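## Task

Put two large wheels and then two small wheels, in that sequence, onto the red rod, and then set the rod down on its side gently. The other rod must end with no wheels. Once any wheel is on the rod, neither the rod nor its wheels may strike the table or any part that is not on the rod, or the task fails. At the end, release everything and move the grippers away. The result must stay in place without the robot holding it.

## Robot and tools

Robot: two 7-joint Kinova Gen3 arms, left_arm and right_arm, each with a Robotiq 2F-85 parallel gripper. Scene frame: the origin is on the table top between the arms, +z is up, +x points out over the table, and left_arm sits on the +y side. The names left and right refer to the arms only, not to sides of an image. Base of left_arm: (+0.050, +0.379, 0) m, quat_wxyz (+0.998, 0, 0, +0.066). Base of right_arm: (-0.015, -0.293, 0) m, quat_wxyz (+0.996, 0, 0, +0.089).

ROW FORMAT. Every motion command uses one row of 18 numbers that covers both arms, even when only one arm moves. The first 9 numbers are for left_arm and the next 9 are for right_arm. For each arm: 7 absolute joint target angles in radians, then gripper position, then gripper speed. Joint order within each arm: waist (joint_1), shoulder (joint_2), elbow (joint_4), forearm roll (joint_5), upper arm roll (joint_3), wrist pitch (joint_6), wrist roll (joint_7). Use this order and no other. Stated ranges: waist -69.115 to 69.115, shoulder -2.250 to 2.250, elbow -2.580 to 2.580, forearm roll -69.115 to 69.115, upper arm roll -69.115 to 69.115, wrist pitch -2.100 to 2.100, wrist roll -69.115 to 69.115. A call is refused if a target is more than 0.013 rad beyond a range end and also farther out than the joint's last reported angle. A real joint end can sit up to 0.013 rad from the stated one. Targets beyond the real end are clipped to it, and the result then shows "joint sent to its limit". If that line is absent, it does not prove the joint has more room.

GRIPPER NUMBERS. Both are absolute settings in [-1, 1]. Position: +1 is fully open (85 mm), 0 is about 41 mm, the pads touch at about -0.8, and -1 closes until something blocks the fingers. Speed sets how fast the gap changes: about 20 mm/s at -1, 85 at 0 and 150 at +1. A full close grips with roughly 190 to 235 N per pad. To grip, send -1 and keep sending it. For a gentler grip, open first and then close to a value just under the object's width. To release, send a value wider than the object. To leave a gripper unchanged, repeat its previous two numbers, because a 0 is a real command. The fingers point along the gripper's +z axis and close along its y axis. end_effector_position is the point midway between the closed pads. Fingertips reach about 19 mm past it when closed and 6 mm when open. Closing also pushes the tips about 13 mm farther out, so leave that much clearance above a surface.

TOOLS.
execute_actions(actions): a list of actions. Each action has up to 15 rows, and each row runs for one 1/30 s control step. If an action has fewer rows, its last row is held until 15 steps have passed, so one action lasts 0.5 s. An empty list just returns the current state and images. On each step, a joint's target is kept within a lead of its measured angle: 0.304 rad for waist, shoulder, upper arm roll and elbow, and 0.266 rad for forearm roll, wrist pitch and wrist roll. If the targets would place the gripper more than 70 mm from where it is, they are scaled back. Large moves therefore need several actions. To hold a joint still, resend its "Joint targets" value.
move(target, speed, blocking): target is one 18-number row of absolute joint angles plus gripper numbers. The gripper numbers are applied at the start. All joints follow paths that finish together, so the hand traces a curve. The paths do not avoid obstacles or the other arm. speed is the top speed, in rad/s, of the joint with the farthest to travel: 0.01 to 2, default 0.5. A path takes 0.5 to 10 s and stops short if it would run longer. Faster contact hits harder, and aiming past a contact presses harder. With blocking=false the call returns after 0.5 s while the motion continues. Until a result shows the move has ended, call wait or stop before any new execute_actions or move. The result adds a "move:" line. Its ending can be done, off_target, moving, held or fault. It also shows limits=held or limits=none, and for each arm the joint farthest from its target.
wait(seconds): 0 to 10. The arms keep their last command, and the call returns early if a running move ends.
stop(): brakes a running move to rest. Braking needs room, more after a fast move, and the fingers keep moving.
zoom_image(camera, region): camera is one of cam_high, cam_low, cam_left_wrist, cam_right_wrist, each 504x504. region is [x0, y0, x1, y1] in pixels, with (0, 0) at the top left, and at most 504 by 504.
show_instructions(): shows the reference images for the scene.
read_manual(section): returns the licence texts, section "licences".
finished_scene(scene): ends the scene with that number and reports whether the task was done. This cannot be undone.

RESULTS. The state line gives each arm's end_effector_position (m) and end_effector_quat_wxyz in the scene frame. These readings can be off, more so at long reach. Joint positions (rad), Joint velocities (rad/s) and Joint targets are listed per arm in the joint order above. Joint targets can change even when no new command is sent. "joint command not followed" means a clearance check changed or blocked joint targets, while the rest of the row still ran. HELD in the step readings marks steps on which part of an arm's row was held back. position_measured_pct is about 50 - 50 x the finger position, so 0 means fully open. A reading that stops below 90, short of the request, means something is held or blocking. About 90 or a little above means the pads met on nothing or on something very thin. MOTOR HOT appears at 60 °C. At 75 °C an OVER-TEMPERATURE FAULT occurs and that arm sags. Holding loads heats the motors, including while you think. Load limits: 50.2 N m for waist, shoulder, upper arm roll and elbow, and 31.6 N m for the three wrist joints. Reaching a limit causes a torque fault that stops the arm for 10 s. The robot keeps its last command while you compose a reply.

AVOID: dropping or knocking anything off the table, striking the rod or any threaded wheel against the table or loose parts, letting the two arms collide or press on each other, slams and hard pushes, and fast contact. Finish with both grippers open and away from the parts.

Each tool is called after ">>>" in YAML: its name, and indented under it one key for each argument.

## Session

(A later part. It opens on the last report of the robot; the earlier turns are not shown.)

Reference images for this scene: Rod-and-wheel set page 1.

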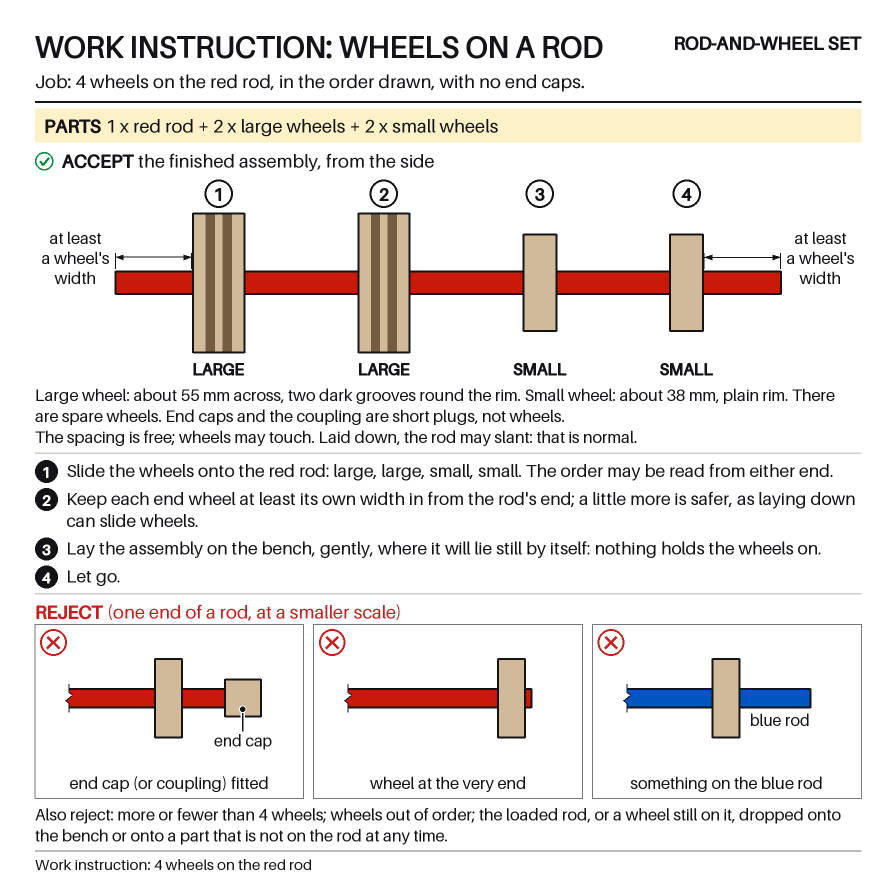

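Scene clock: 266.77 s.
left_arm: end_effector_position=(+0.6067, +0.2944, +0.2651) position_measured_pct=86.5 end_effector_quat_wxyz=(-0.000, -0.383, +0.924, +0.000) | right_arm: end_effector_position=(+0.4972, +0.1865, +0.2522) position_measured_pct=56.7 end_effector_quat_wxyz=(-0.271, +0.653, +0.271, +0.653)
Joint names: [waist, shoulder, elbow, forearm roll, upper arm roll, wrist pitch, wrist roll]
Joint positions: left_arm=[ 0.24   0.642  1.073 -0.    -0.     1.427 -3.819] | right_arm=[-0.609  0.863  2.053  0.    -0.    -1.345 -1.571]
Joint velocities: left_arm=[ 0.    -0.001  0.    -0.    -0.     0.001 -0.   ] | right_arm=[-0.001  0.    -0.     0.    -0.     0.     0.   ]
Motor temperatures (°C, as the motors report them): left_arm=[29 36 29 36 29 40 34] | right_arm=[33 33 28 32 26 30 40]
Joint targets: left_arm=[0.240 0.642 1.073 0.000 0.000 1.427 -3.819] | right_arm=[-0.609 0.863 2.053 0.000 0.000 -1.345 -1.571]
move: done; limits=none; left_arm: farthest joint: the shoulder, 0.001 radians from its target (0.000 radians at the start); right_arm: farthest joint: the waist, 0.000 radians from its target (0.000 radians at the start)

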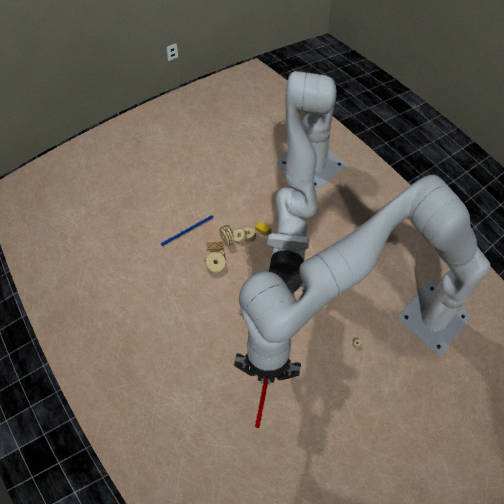

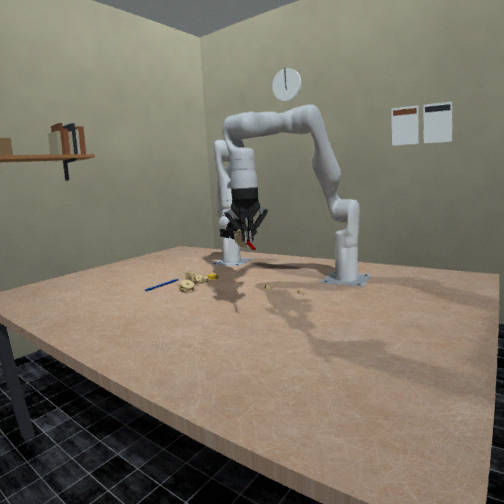

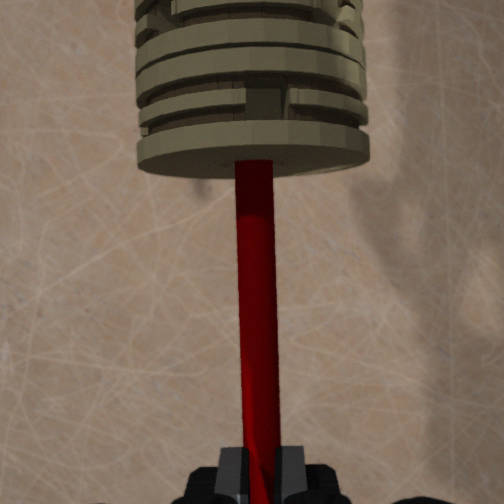

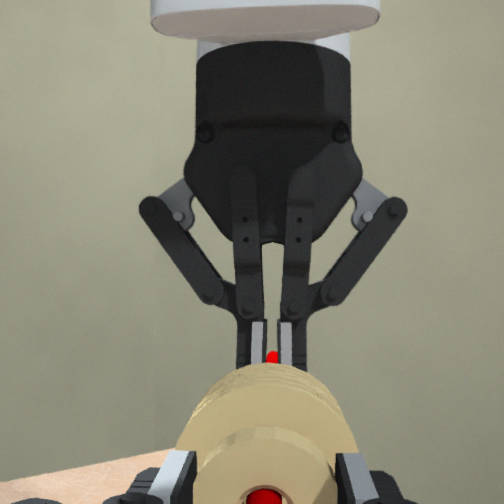

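>>> move:
  target: [0.2397,0.6416,1.0732,0,0,1.4268,-3.8192,-1,0,-0.6092,0.8875,1.9347,0,0,-1.2514,-1.5708,-1,0]
  speed: 0.1

>>> execute_actions:
  actions:
    - [[0.2397,0.6416,1.0732,0,0,1.4268,-3.8192,-1,0,-0.6092,0.8875,1.9347,0,0,-1.2514,-1.5708,0.3,-0.3]]

>>> move:
  target: [0.2397,0.6416,1.0732,0,0,1.4268,-3.8192,-1,0,-0.6092,0.8459,2.1684,0,0,-1.4435,-1.5708,0.3,-0.3]
  speed: 0.3

Scene clock: 272.33 s.
left_arm: end_effector_position=(+0.6067, +0.2946, +0.2650) position_measured_pct=86.5 end_effector_quat_wxyz=(-0.000, -0.383, +0.924, +0.000) | right_arm: end_effector_position=(+0.5219, +0.2113, +0.2524) position_measured_pct=56.7 end_effector_quat_wxyz=(-0.272, +0.653, +0.271, +0.653)
Joint names: [waist, shoulder, elbow, forearm roll, upper arm roll, wrist pitch, wrist roll]
Joint positions: left_arm=[ 0.24   0.642  1.073 -0.    -0.     1.427 -3.819] | right_arm=[-0.609  0.887  1.935  0.    -0.    -1.252 -1.571]
Joint velocities: left_arm=[-0.001 -0.001  0.    -0.     0.    -0.    -0.001] | right_arm=[-0.     0.001 -0.003 -0.    -0.     0.    -0.   ]
Motor temperatures (°C, as the motors report them): left_arm=[29 36 29 36 29 40 34] | right_arm=[33 33 28 32 26 30 40]
Joint targets: left_arm=[0.240 0.642 1.073 0.000 0.000 1.427 -3.819] | right_arm=[-0.609 0.887 1.935 0.000 0.000 -1.251 -1.571]
move: done; limits=none; left_arm: farthest joint: the shoulder, 0.001 radians from its target (0.001 radians at the start); right_arm: farthest joint: the waist, 0.000 radians from its target (0.000 radians at the start)

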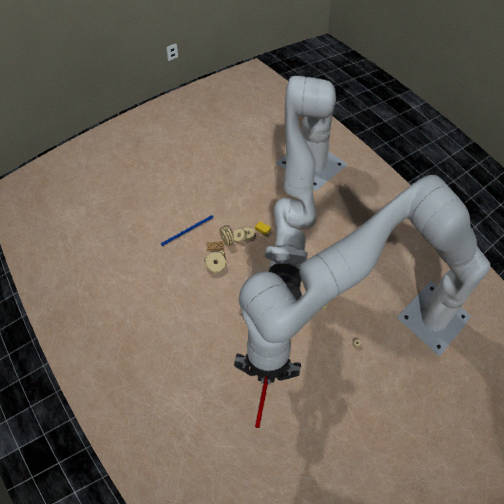

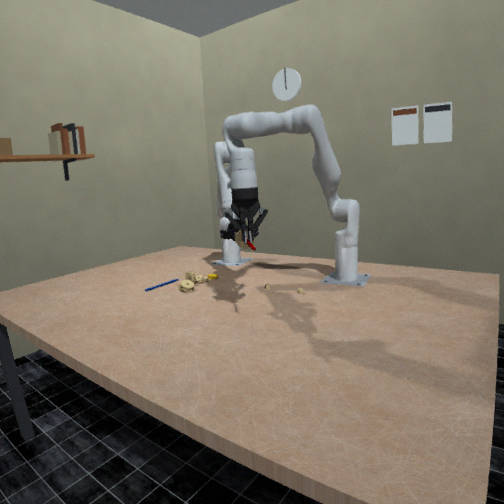

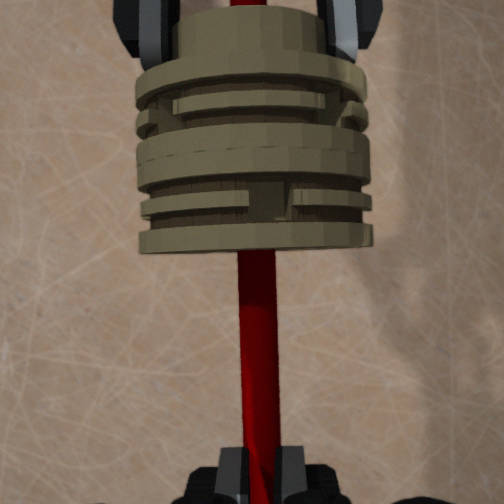

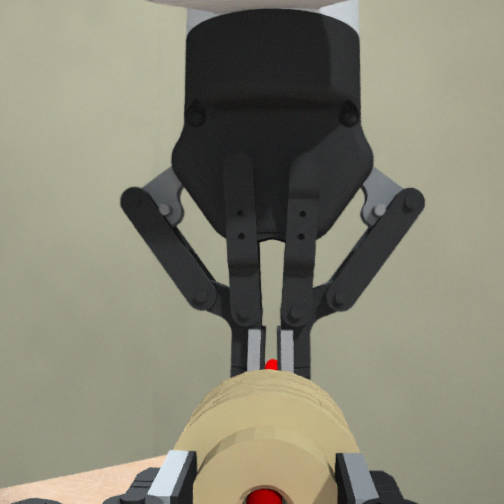

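Scene clock: 272.83 s.
left_arm: end_effector_position=(+0.6066, +0.2944, +0.2652) position_measured_pct=86.5 end_effector_quat_wxyz=(-0.000, -0.383, +0.924, +0.000) | right_arm: end_effector_position=(+0.5219, +0.2113, +0.2520) position_measured_pct=34.9 end_effector_quat_wxyz=(-0.271, +0.653, +0.271, +0.653)
Joint names: [waist, shoulder, elbow, forearm roll, upper arm roll, wrist pitch, wrist roll]
Joint positions: left_arm=[ 0.24   0.642  1.073 -0.    -0.     1.427 -3.819] | right_arm=[-0.609  0.887  1.935 -0.     0.    -1.251 -1.571]
Joint velocities: left_arm=[ 0.002 -0.    -0.    -0.001  0.    -0.     0.001] | right_arm=[ 0.    -0.    -0.001 -0.     0.    -0.    -0.   ]
Motor temperatures (°C, as the motors report them): left_arm=[29 36 29 36 29 40 34] | right_arm=[33 33 28 32 26 30 40]
Joint targets: left_arm=[0.240 0.642 1.073 0.000 0.000 1.427 -3.819] | right_arm=[-0.609 0.887 1.935 0.000 0.000 -1.251 -1.571]
Step readings (joint positions):
0: left_arm=[0.240 0.642 1.073 -0.000 -0.000 1.427 -3.819] | right_arm=[-0.609 0.887 1.935 0.000 -0.000 -1.252 -1.571]
1: left_arm=[0.240 0.642 1.073 -0.000 -0.000 1.427 -3.819] | right_arm=[-0.609 0.887 1.935 0.000 -0.000 -1.252 -1.571]
2: left_arm=[0.240 0.642 1.073 -0.000 -0.000 1.427 -3.819] | right_arm=[-0.609 0.887 1.935 0.000 -0.000 -1.252 -1.571]
4: left_arm=[0.240 0.642 1.074 -0.000 -0.000 1.427 -3.819] | right_arm=[-0.609 0.887 1.935 0.000 -0.000 -1.252 -1.571]
8: left_arm=[0.240 0.642 1.073 -0.000 -0.000 1.427 -3.819] | right_arm=[-0.609 0.887 1.935 -0.000 0.000 -1.251 -1.571]
15: Joint positions above

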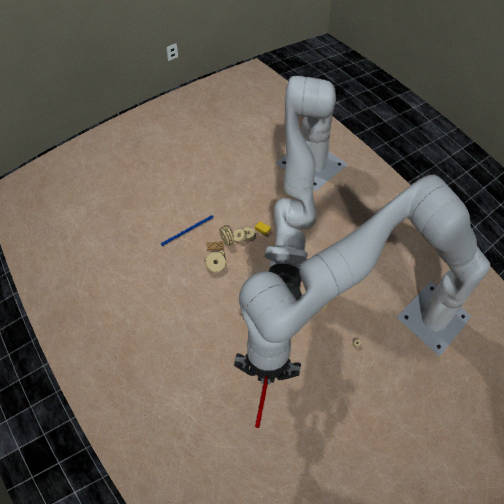

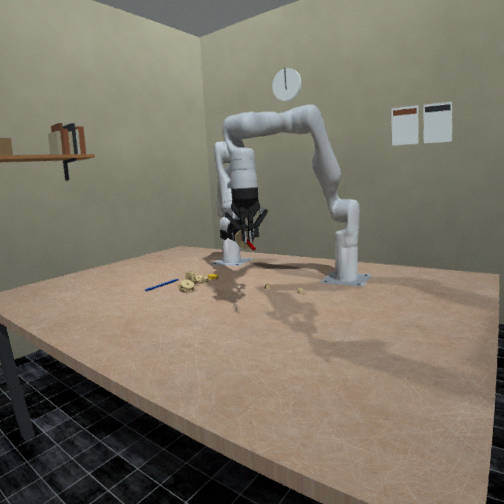

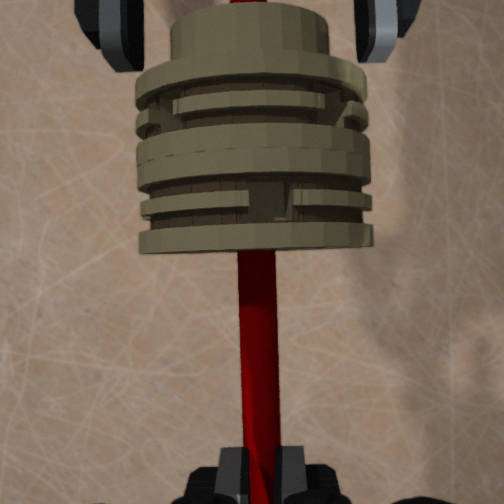

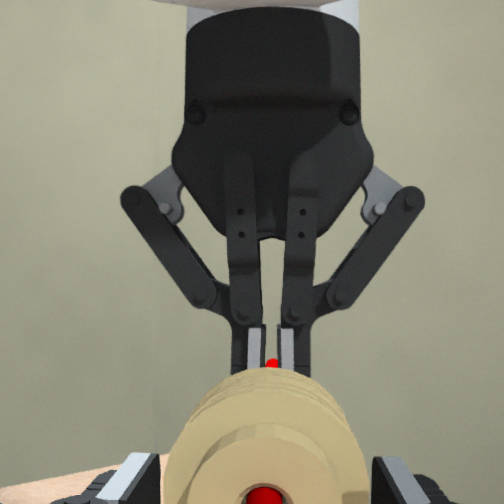

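Scene clock: 274.03 s.
left_arm: end_effector_position=(+0.6066, +0.2944, +0.2652) position_measured_pct=86.5 end_effector_quat_wxyz=(-0.000, -0.383, +0.924, +0.000) | right_arm: end_effector_position=(+0.4725, +0.1615, +0.2519) position_measured_pct=34.9 end_effector_quat_wxyz=(-0.271, +0.653, +0.271, +0.653)
Joint names: [waist, shoulder, elbow, forearm roll, upper arm roll, wrist pitch, wrist roll]
Joint positions: left_arm=[ 0.24   0.642  1.073 -0.    -0.     1.427 -3.819] | right_arm=[-0.609  0.846  2.168  0.    -0.    -1.443 -1.571]
Joint velocities: left_arm=[ 0.001 -0.    -0.     0.001  0.     0.001 -0.   ] | right_arm=[-0.    -0.001 -0.001 -0.     0.    -0.     0.   ]
Motor temperatures (°C, as the motors report them): left_arm=[29 36 29 36 29 40 34] | right_arm=[33 33 28 32 26 30 40]
Joint targets: left_arm=[0.240 0.642 1.073 0.000 0.000 1.427 -3.819] | right_arm=[-0.609 0.846 2.168 0.000 0.000 -1.443 -1.571]
move: done; limits=none; left_arm: farthest joint: the waist, 0.000 radians from its target (0.000 radians at the start); right_arm: farthest joint: the waist, 0.000 radians from its target (0.000 radians at the start)

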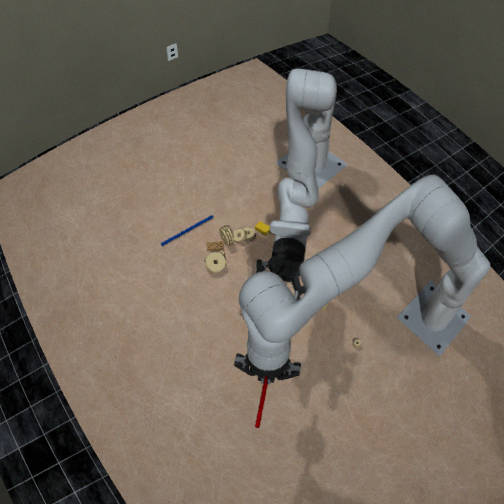

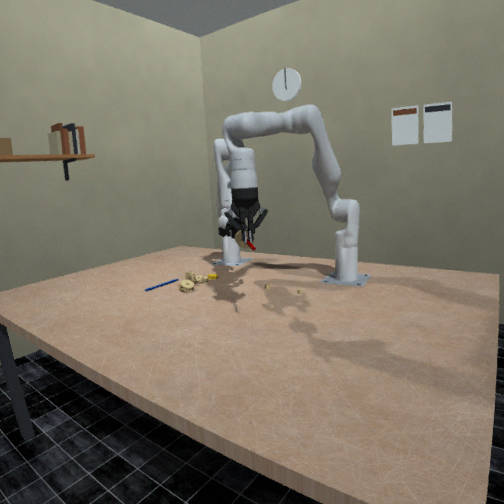

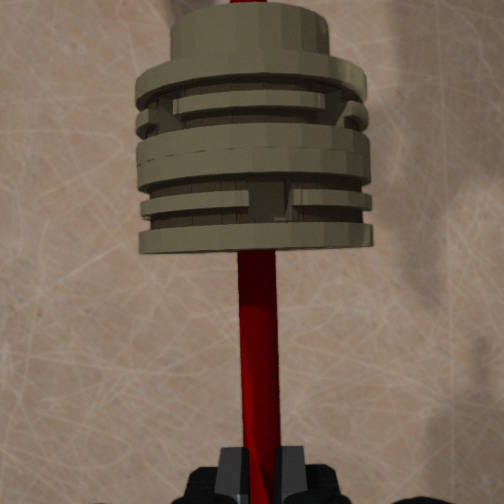

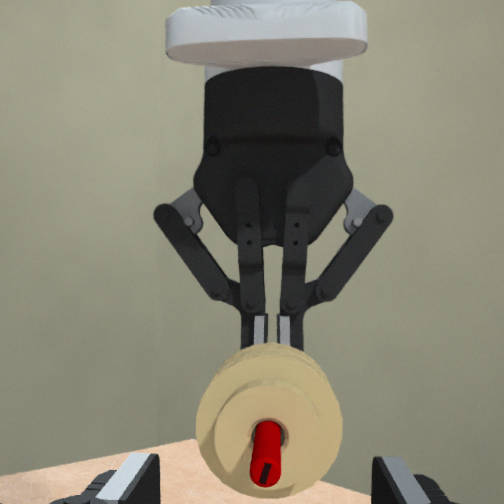

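>>> move:
  target: [0.2397,0.6416,1.0732,0,0,1.4268,-3.8192,-1,0,-0.2311,0.3647,2.0110,0,0,0.7659,-2.07,0.3,0]
  speed: 1.0

>>> move:
  target: [0.2397,0.6416,1.0732,0,0,1.4268,-3.8192,-1,0,-0.2311,0.5139,2.0894,0,0,0.5383,-2.07,0.3,0]
  speed: 0.5

Scene clock: 297.43 s.
left_arm: end_effector_position=(+0.6066, +0.2944, +0.2652) position_measured_pct=86.5 end_effector_quat_wxyz=(-0.000, -0.383, +0.924, +0.000) | right_arm: end_effector_position=(+0.3323, -0.1693, +0.1399) position_measured_pct=34.9 end_effector_quat_wxyz=(+0.000, +0.999, -0.045, -0.000)
Joint names: [waist, shoulder, elbow, forearm roll, upper arm roll, wrist pitch, wrist roll]
Joint positions: left_arm=[ 0.24   0.642  1.073 -0.    -0.     1.427 -3.819] | right_arm=[-0.231  0.365  2.011  0.     0.     0.766 -2.07 ]
Joint velocities: left_arm=[-0.     0.     0.     0.001  0.     0.    -0.   ] | right_arm=[ 0.002 -0.003 -0.001 -0.    -0.     0.    -0.   ]
Motor temperatures (°C, as the motors report them): left_arm=[29 36 29 36 29 40 34] | right_arm=[33 34 28 32 26 30 40]
Joint targets: left_arm=[0.240 0.642 1.073 0.000 0.000 1.427 -3.819] | right_arm=[-0.231 0.365 2.011 0.000 0.000 0.766 -2.070]
move: done; limits=none; left_arm: farthest joint: the waist, 0.000 radians from its target (0.000 radians at the start); right_arm: farthest joint: the waist, 0.000 radians from its target (0.378 radians at the start)

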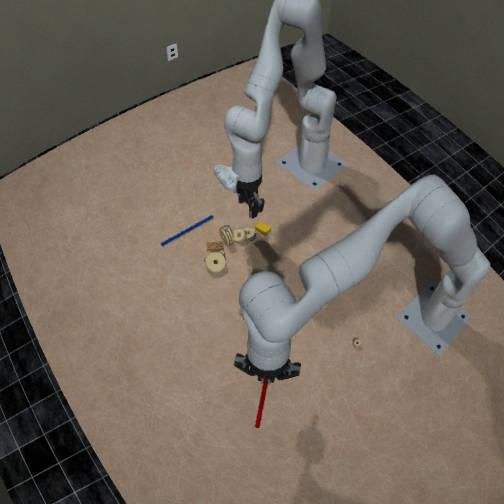

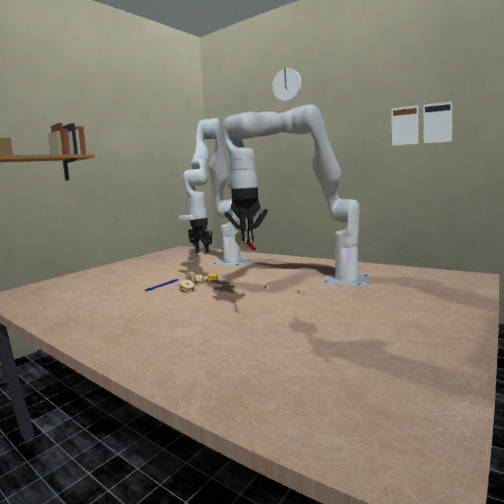

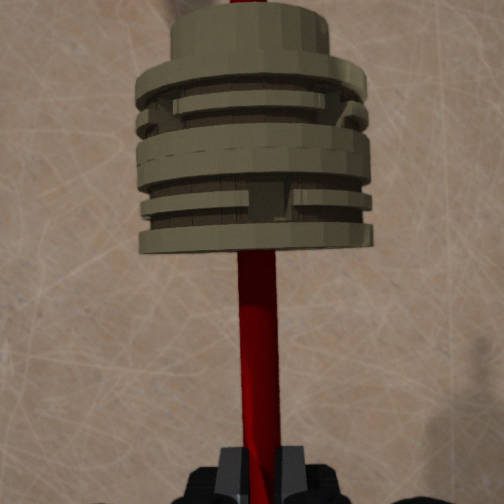

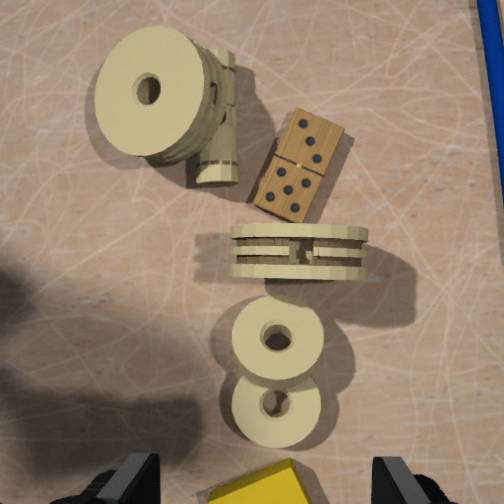

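Scene clock: 298.40 s.
left_arm: end_effector_position=(+0.6066, +0.2944, +0.2652) position_measured_pct=86.5 end_effector_quat_wxyz=(-0.000, -0.383, +0.924, +0.000) | right_arm: end_effector_position=(+0.3325, -0.1693, +0.0701) position_measured_pct=34.9 end_effector_quat_wxyz=(-0.000, +0.999, -0.045, +0.000)
Joint names: [waist, shoulder, elbow, forearm roll, upper arm roll, wrist pitch, wrist roll]
Joint positions: left_arm=[ 0.24   0.642  1.073 -0.    -0.     1.427 -3.819] | right_arm=[-0.231  0.514  2.089 -0.    -0.     0.538 -2.07 ]
Joint velocities: left_arm=[ 0.     0.    -0.    -0.001  0.    -0.    -0.   ] | right_arm=[ 0.     0.002 -0.     0.    -0.    -0.     0.   ]
Motor temperatures (°C, as the motors report them): left_arm=[29 36 29 36 29 40 34] | right_arm=[33 34 28 32 26 30 40]
Joint targets: left_arm=[0.240 0.642 1.073 0.000 0.000 1.427 -3.819] | right_arm=[-0.231 0.514 2.089 0.000 0.000 0.538 -2.070]
move: done; limits=none; left_arm: farthest joint: the waist, 0.000 radians from its target (0.000 radians at the start); right_arm: farthest joint: the waist, 0.000 radians from its target (0.000 radians at the start)

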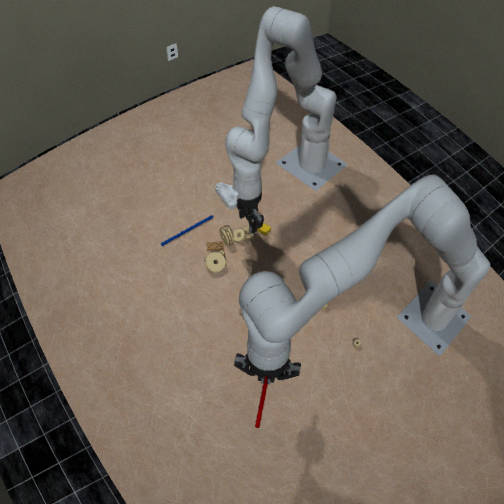

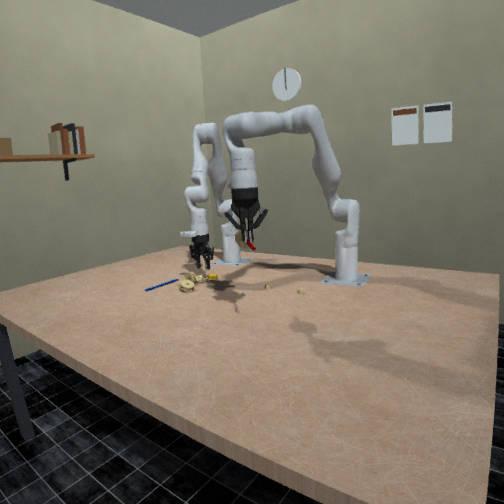

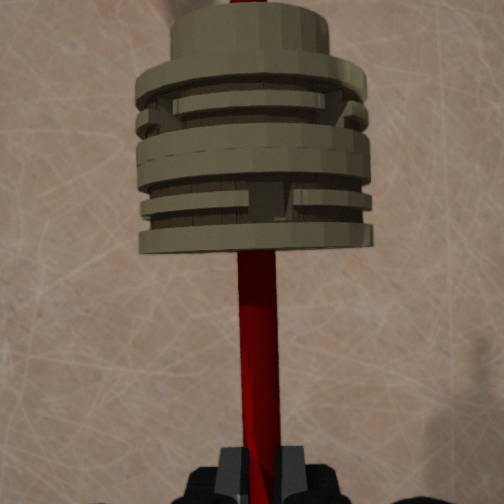

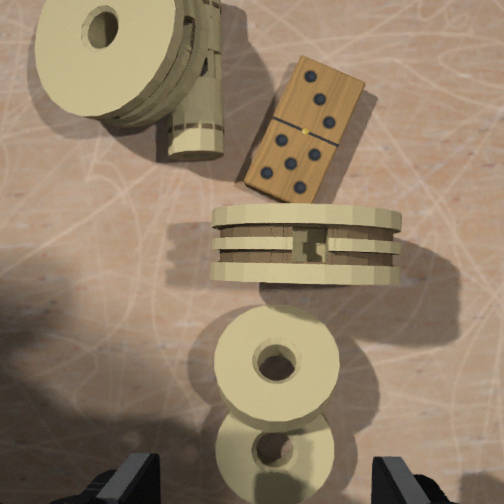

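>>> move:
  target: [0.2397,0.6416,1.0732,0,0,1.4268,-3.8192,-1,0,-0.2209,0.6344,2.1227,0,0,0.3845,-2.059,0.3,0]
  speed: 0.2

Scene clock: 312.97 s.
left_arm: end_effector_position=(+0.6066, +0.2944, +0.2652) position_measured_pct=86.5 end_effector_quat_wxyz=(-0.000, -0.383, +0.924, +0.000) | right_arm: end_effector_position=(+0.3331, -0.1731, +0.0211) position_measured_pct=34.9 end_effector_quat_wxyz=(-0.000, +0.999, -0.044, +0.000)
Joint names: [waist, shoulder, elbow, forearm roll, upper arm roll, wrist pitch, wrist roll]
Joint positions: left_arm=[ 0.24   0.642  1.073 -0.    -0.     1.427 -3.819] | right_arm=[-0.221  0.634  2.123  0.     0.     0.385 -2.059]
Joint velocities: left_arm=[ 0.001 -0.     0.     0.001  0.    -0.    -0.   ] | right_arm=[ 0.001  0.003  0.     0.     0.    -0.    -0.   ]
Motor temperatures (°C, as the motors report them): left_arm=[29 36 29 36 29 40 34] | right_arm=[33 34 28 32 26 30 40]
Joint targets: left_arm=[0.240 0.642 1.073 0.000 0.000 1.427 -3.819] | right_arm=[-0.221 0.634 2.123 0.000 0.000 0.384 -2.059]
move: done; limits=none; left_arm: farthest joint: the waist, 0.000 radians from its target (0.000 radians at the start); right_arm: farthest joint: the waist, 0.000 radians from its target (0.010 radians at the start)

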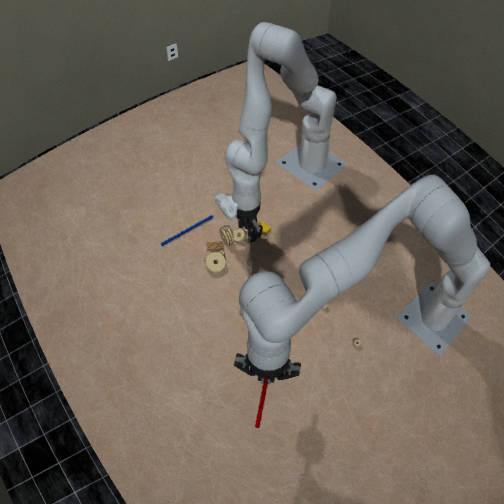

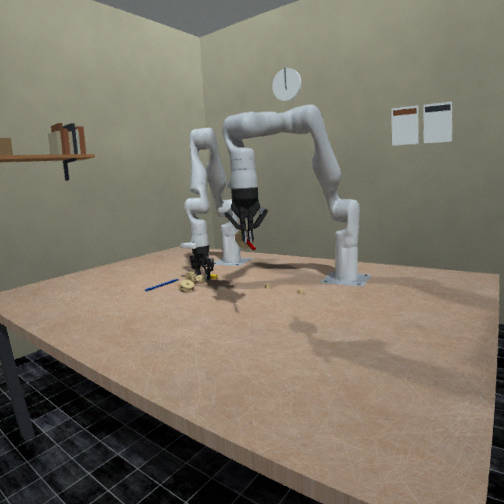

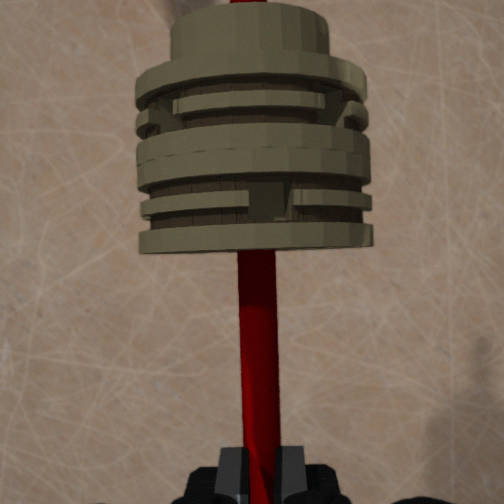

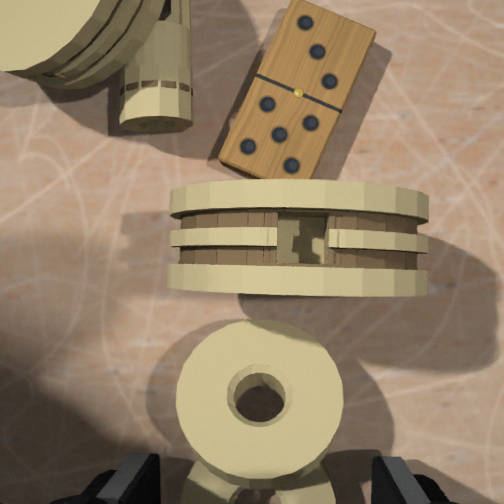

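>>> execute_actions:
  actions:
    - [[0.2397,0.6416,1.0732,0,0,1.4268,-3.8192,-1,0,-0.2209,0.6320,2.1227,0,0,0.3870,-2.059,-1,-0.3]]
    - [[0.2397,0.6416,1.0732,0,0,1.4268,-3.8192,-1,0,-0.2209,0.6320,2.1227,0,0,0.3870,-2.059,-1,-0.3]]

Scene clock: 315.13 s.
left_arm: end_effector_position=(+0.6066, +0.2944, +0.2652) position_measured_pct=86.5 end_effector_quat_wxyz=(-0.000, -0.383, +0.924, +0.000) | right_arm: end_effector_position=(+0.3329, -0.1732, +0.0226) position_measured_pct=56.7 end_effector_quat_wxyz=(-0.000, +0.999, -0.044, +0.000)
Joint names: [waist, shoulder, elbow, forearm roll, upper arm roll, wrist pitch, wrist roll]
Joint positions: left_arm=[ 0.24   0.642  1.073 -0.    -0.     1.427 -3.819] | right_arm=[-0.221  0.63   2.123 -0.    -0.     0.388 -2.059]
Joint velocities: left_arm=[-0.    -0.    -0.    -0.002 -0.     0.001 -0.   ] | right_arm=[-0.    -0.    -0.002 -0.     0.    -0.     0.   ]
Motor temperatures (°C, as the motors report them): left_arm=[29 36 29 36 29 40 34] | right_arm=[33 33 28 32 26 30 40]
Joint targets: left_arm=[0.240 0.642 1.073 0.000 0.000 1.427 -3.819] | right_arm=[-0.221 0.632 2.123 0.000 0.000 0.387 -2.059]
Step readings (joint positions; steps 1 to 15: 1st action; 16 to 30: 2nd action):
0: left_arm=[0.240 0.642 1.073 -0.000 -0.000 1.427 -3.819] | right_arm=[-0.221 0.634 2.123 0.000 0.000 0.384 -2.059]
1: left_arm=[0.240 0.642 1.073 -0.000 -0.000 1.427 -3.819] | right_arm=[-0.221 0.634 2.123 0.000 -0.000 0.385 -2.059]
2: left_arm=[0.240 0.642 1.073 -0.000 -0.000 1.427 -3.819] | right_arm=[-0.221 0.633 2.123 -0.000 -0.000 0.386 -2.059]
4: left_arm=[0.240 0.642 1.073 -0.000 -0.000 1.427 -3.819] | right_arm=[-0.221 0.632 2.123 0.000 0.000 0.387 -2.059]
8: left_arm=[0.240 0.642 1.073 -0.000 -0.000 1.427 -3.819] | right_arm=[-0.221 0.632 2.123 -0.000 -0.000 0.387 -2.059]
15: left_arm=[0.240 0.642 1.073 -0.000 -0.000 1.427 -3.819] | right_arm=[-0.221 0.630 2.123 -0.000 -0.000 0.388 -2.059]
16: left_arm=[0.240 0.642 1.073 -0.000 -0.000 1.427 -3.819] | right_arm=[-0.221 0.630 2.123 -0.000 -0.000 0.388 -2.059]
17: left_arm=[0.240 0.642 1.073 -0.000 -0.000 1.427 -3.819] | right_arm=[-0.221 0.630 2.123 -0.000 -0.000 0.388 -2.059]
19: left_arm=[0.240 0.642 1.073 -0.000 -0.000 1.427 -3.819] | right_arm=[-0.221 0.630 2.123 -0.000 -0.000 0.388 -2.059]
23: left_arm=[0.240 0.642 1.073 -0.000 -0.000 1.427 -3.819] | right_arm=[-0.221 0.630 2.123 -0.000 -0.000 0.388 -2.059]
30: Joint positions above

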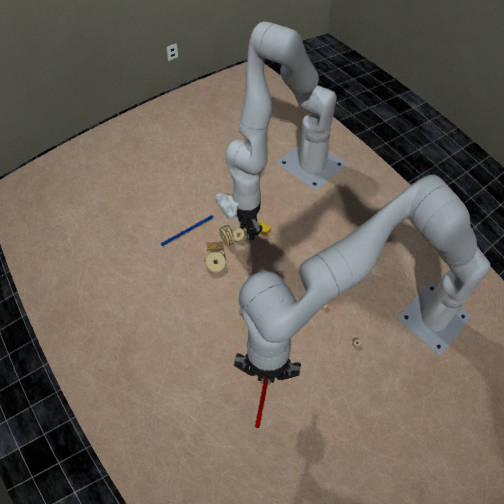

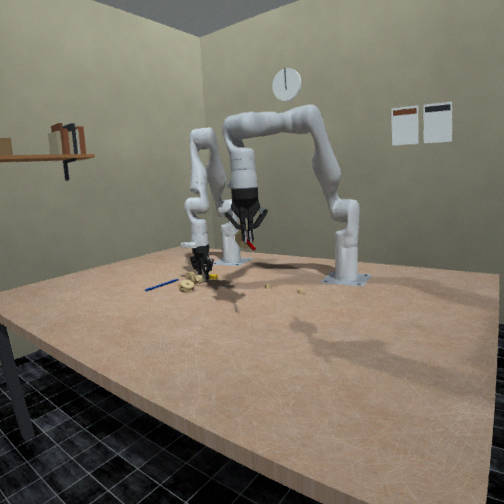

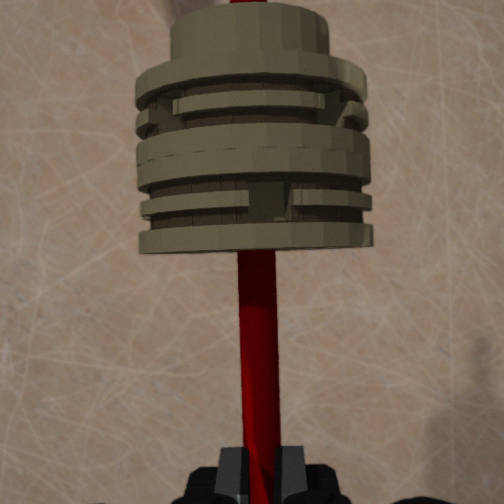

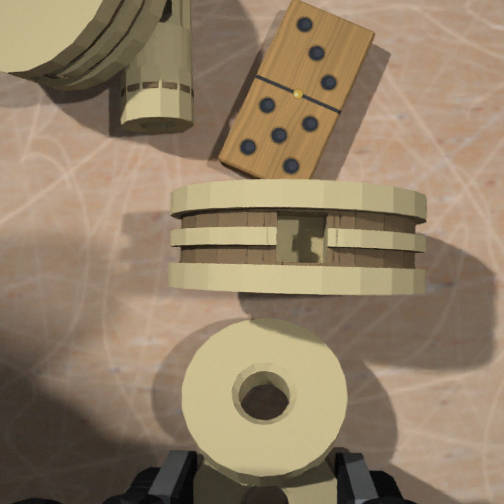

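>>> move:
  target: [0.2397,0.6416,1.0732,0,0,1.4268,-3.8192,-1,0,-0.2945,0.6300,2.1180,0,0,0.3936,-2.1325,-1,-0.3]
  speed: 0.04

Scene clock: 323.97 s.
left_arm: end_effector_position=(+0.6066, +0.2944, +0.2652) position_measured_pct=86.5 end_effector_quat_wxyz=(-0.000, -0.383, +0.924, +0.000) | right_arm: end_effector_position=(+0.3243, -0.1474, +0.0232) position_measured_pct=56.7 end_effector_quat_wxyz=(+0.000, +0.999, -0.044, -0.000)
Joint names: [waist, shoulder, elbow, forearm roll, upper arm roll, wrist pitch, wrist roll]
Joint positions: left_arm=[ 0.24   0.642  1.073 -0.    -0.     1.427 -3.819] | right_arm=[-0.294  0.63   2.118 -0.    -0.     0.394 -2.132]
Joint velocities: left_arm=[ 0.001  0.    -0.     0.002  0.    -0.    -0.   ] | right_arm=[-0.002 -0.    -0.002 -0.     0.     0.    -0.   ]
Motor temperatures (°C, as the motors report them): left_arm=[29 36 29 36 29 40 34] | right_arm=[33 33 28 32 26 30 40]
Joint targets: left_arm=[0.240 0.642 1.073 0.000 0.000 1.427 -3.819] | right_arm=[-0.294 0.630 2.118 0.000 0.000 0.394 -2.132]
move: done; limits=none; left_arm: farthest joint: the waist, 0.000 radians from its target (0.000 radians at the start); right_arm: farthest joint: the waist, 0.000 radians from its target (0.074 radians at the start)

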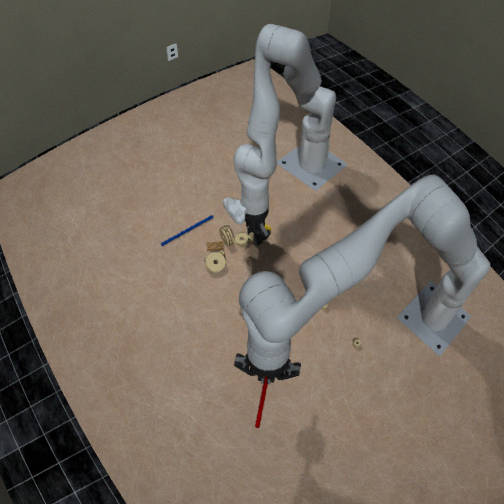

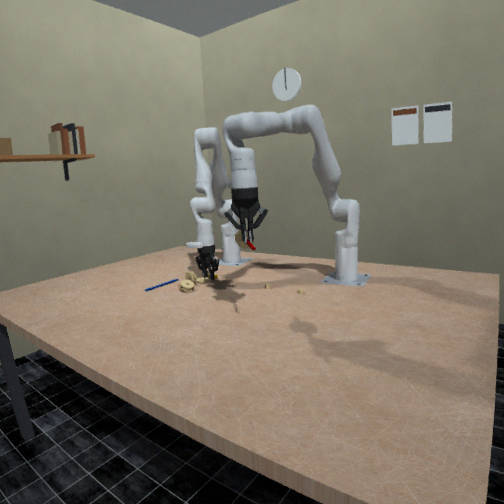

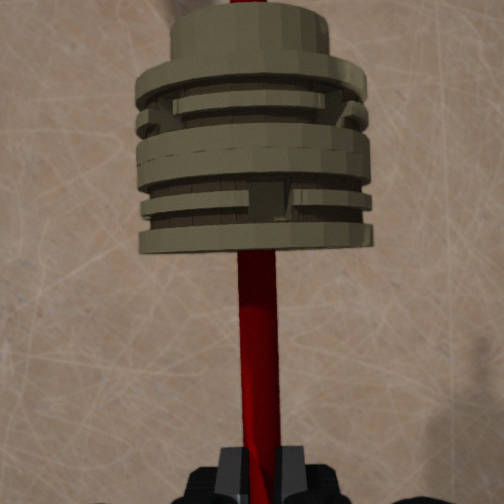

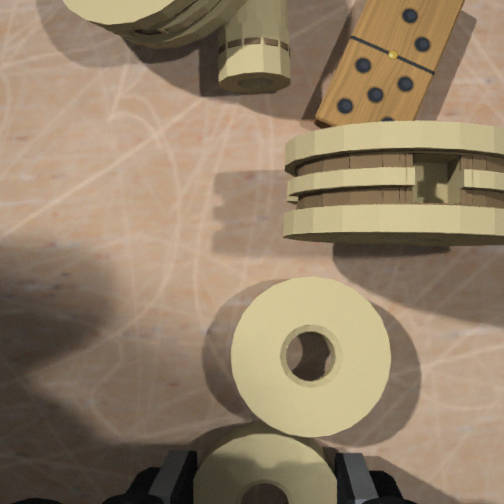

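>>> move:
  target: [0.2397,0.6416,1.0732,0,0,1.4268,-3.8192,-1,0,-0.3125,0.6300,2.1180,0,0,0.3936,-2.1505,-1,-0.3]
  speed: 0.04

>>> move:
  target: [0.2397,0.6416,1.0732,0,0,1.4268,-3.8192,-1,0,-0.3125,0.5139,2.0894,0,0,0.5383,-2.1505,-1,-0.3]
  speed: 0.2

Scene clock: 329.20 s.
left_arm: end_effector_position=(+0.6066, +0.2944, +0.2652) position_measured_pct=86.5 end_effector_quat_wxyz=(-0.000, -0.383, +0.924, +0.000) | right_arm: end_effector_position=(+0.3216, -0.1413, +0.0232) position_measured_pct=56.7 end_effector_quat_wxyz=(-0.000, +0.999, -0.044, -0.000)
Joint names: [waist, shoulder, elbow, forearm roll, upper arm roll, wrist pitch, wrist roll]
Joint positions: left_arm=[ 0.24   0.642  1.073 -0.    -0.     1.427 -3.819] | right_arm=[-0.312  0.63   2.118 -0.    -0.     0.394 -2.15 ]
Joint velocities: left_arm=[-0.     0.001 -0.     0.001  0.    -0.     0.   ] | right_arm=[-0.002  0.    -0.002  0.     0.     0.    -0.   ]
Motor temperatures (°C, as the motors report them): left_arm=[29 36 29 36 29 40 34] | right_arm=[33 33 28 32 26 30 40]
Joint targets: left_arm=[0.240 0.642 1.073 0.000 0.000 1.427 -3.819] | right_arm=[-0.312 0.630 2.118 0.000 0.000 0.394 -2.151]
move: done; limits=none; left_arm: farthest joint: the waist, 0.000 radians from its target (0.000 radians at the start); right_arm: farthest joint: the waist, 0.000 radians from its target (0.018 radians at the start)

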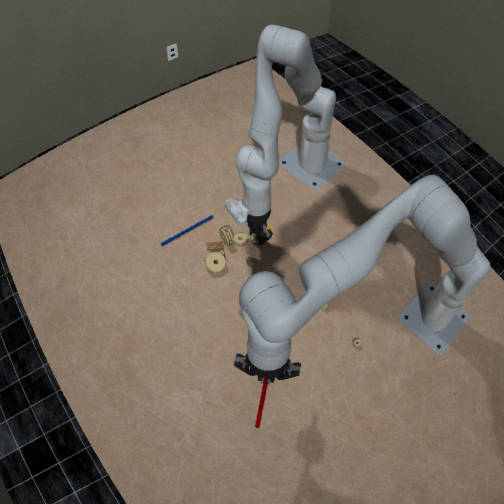

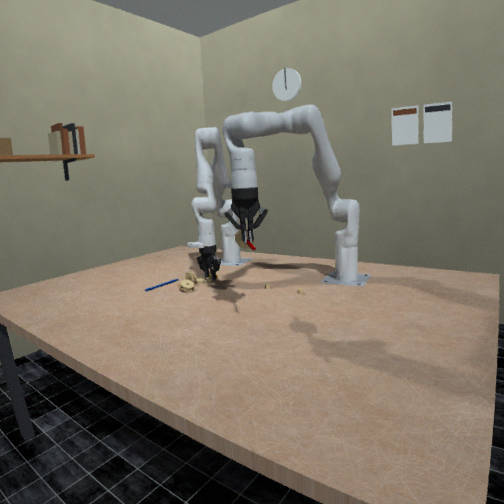

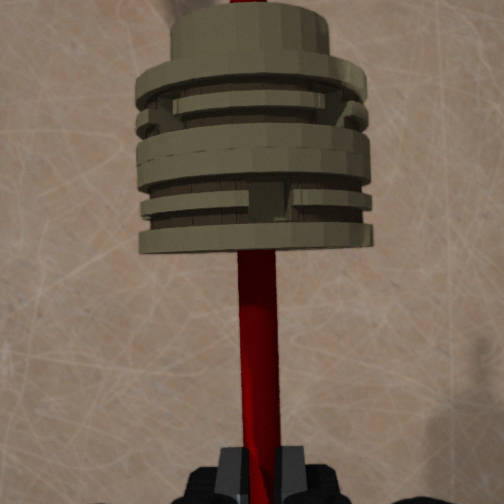

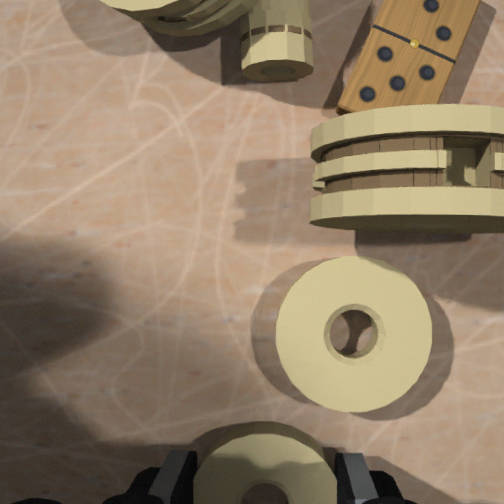

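Scene clock: 330.30 s.
left_arm: end_effector_position=(+0.6066, +0.2944, +0.2652) position_measured_pct=86.5 end_effector_quat_wxyz=(-0.000, -0.383, +0.924, +0.000) | right_arm: end_effector_position=(+0.3212, -0.1415, +0.0699) position_measured_pct=56.7 end_effector_quat_wxyz=(+0.000, +0.999, -0.044, -0.000)
Joint names: [waist, shoulder, elbow, forearm roll, upper arm roll, wrist pitch, wrist roll]
Joint positions: left_arm=[ 0.24   0.642  1.073 -0.    -0.     1.427 -3.819] | right_arm=[-0.312  0.514  2.089  0.     0.     0.538 -2.151]
Joint velocities: left_arm=[ 0.     0.    -0.001  0.    -0.    -0.    -0.   ] | right_arm=[-0.    -0.003  0.001  0.    -0.     0.    -0.   ]
Motor temperatures (°C, as the motors report them): left_arm=[29 36 29 36 29 40 34] | right_arm=[33 33 28 32 26 30 40]
Joint targets: left_arm=[0.240 0.642 1.073 0.000 0.000 1.427 -3.819] | right_arm=[-0.312 0.514 2.089 0.000 0.000 0.538 -2.151]
move: done; limits=none; left_arm: farthest joint: the waist, 0.000 radians from its target (0.000 radians at the start); right_arm: farthest joint: the waist, 0.000 radians from its target (0.000 radians at the start)

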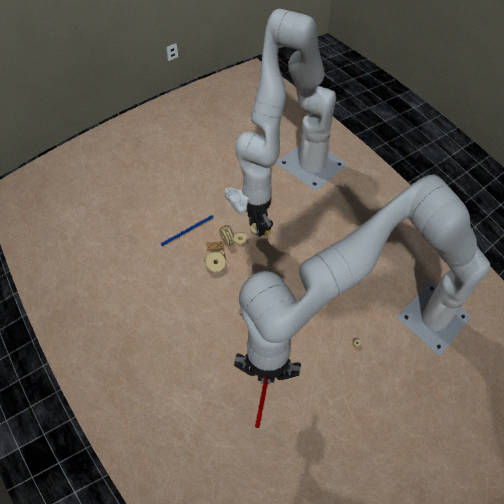

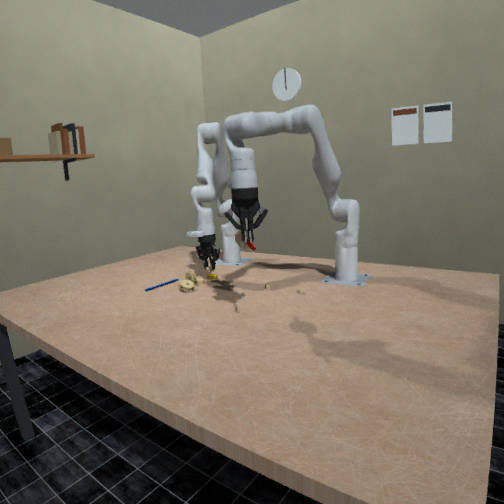

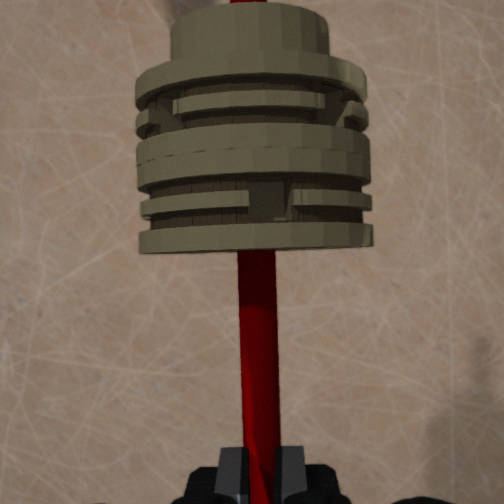

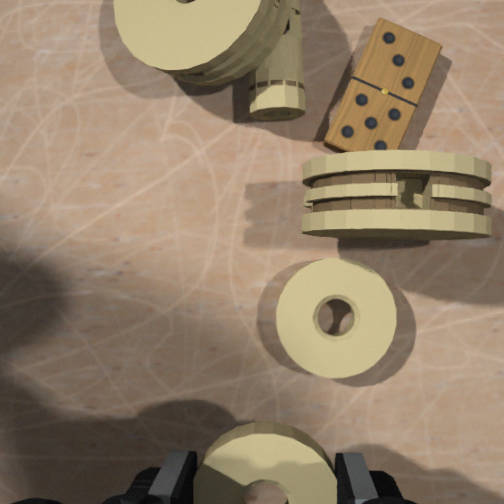

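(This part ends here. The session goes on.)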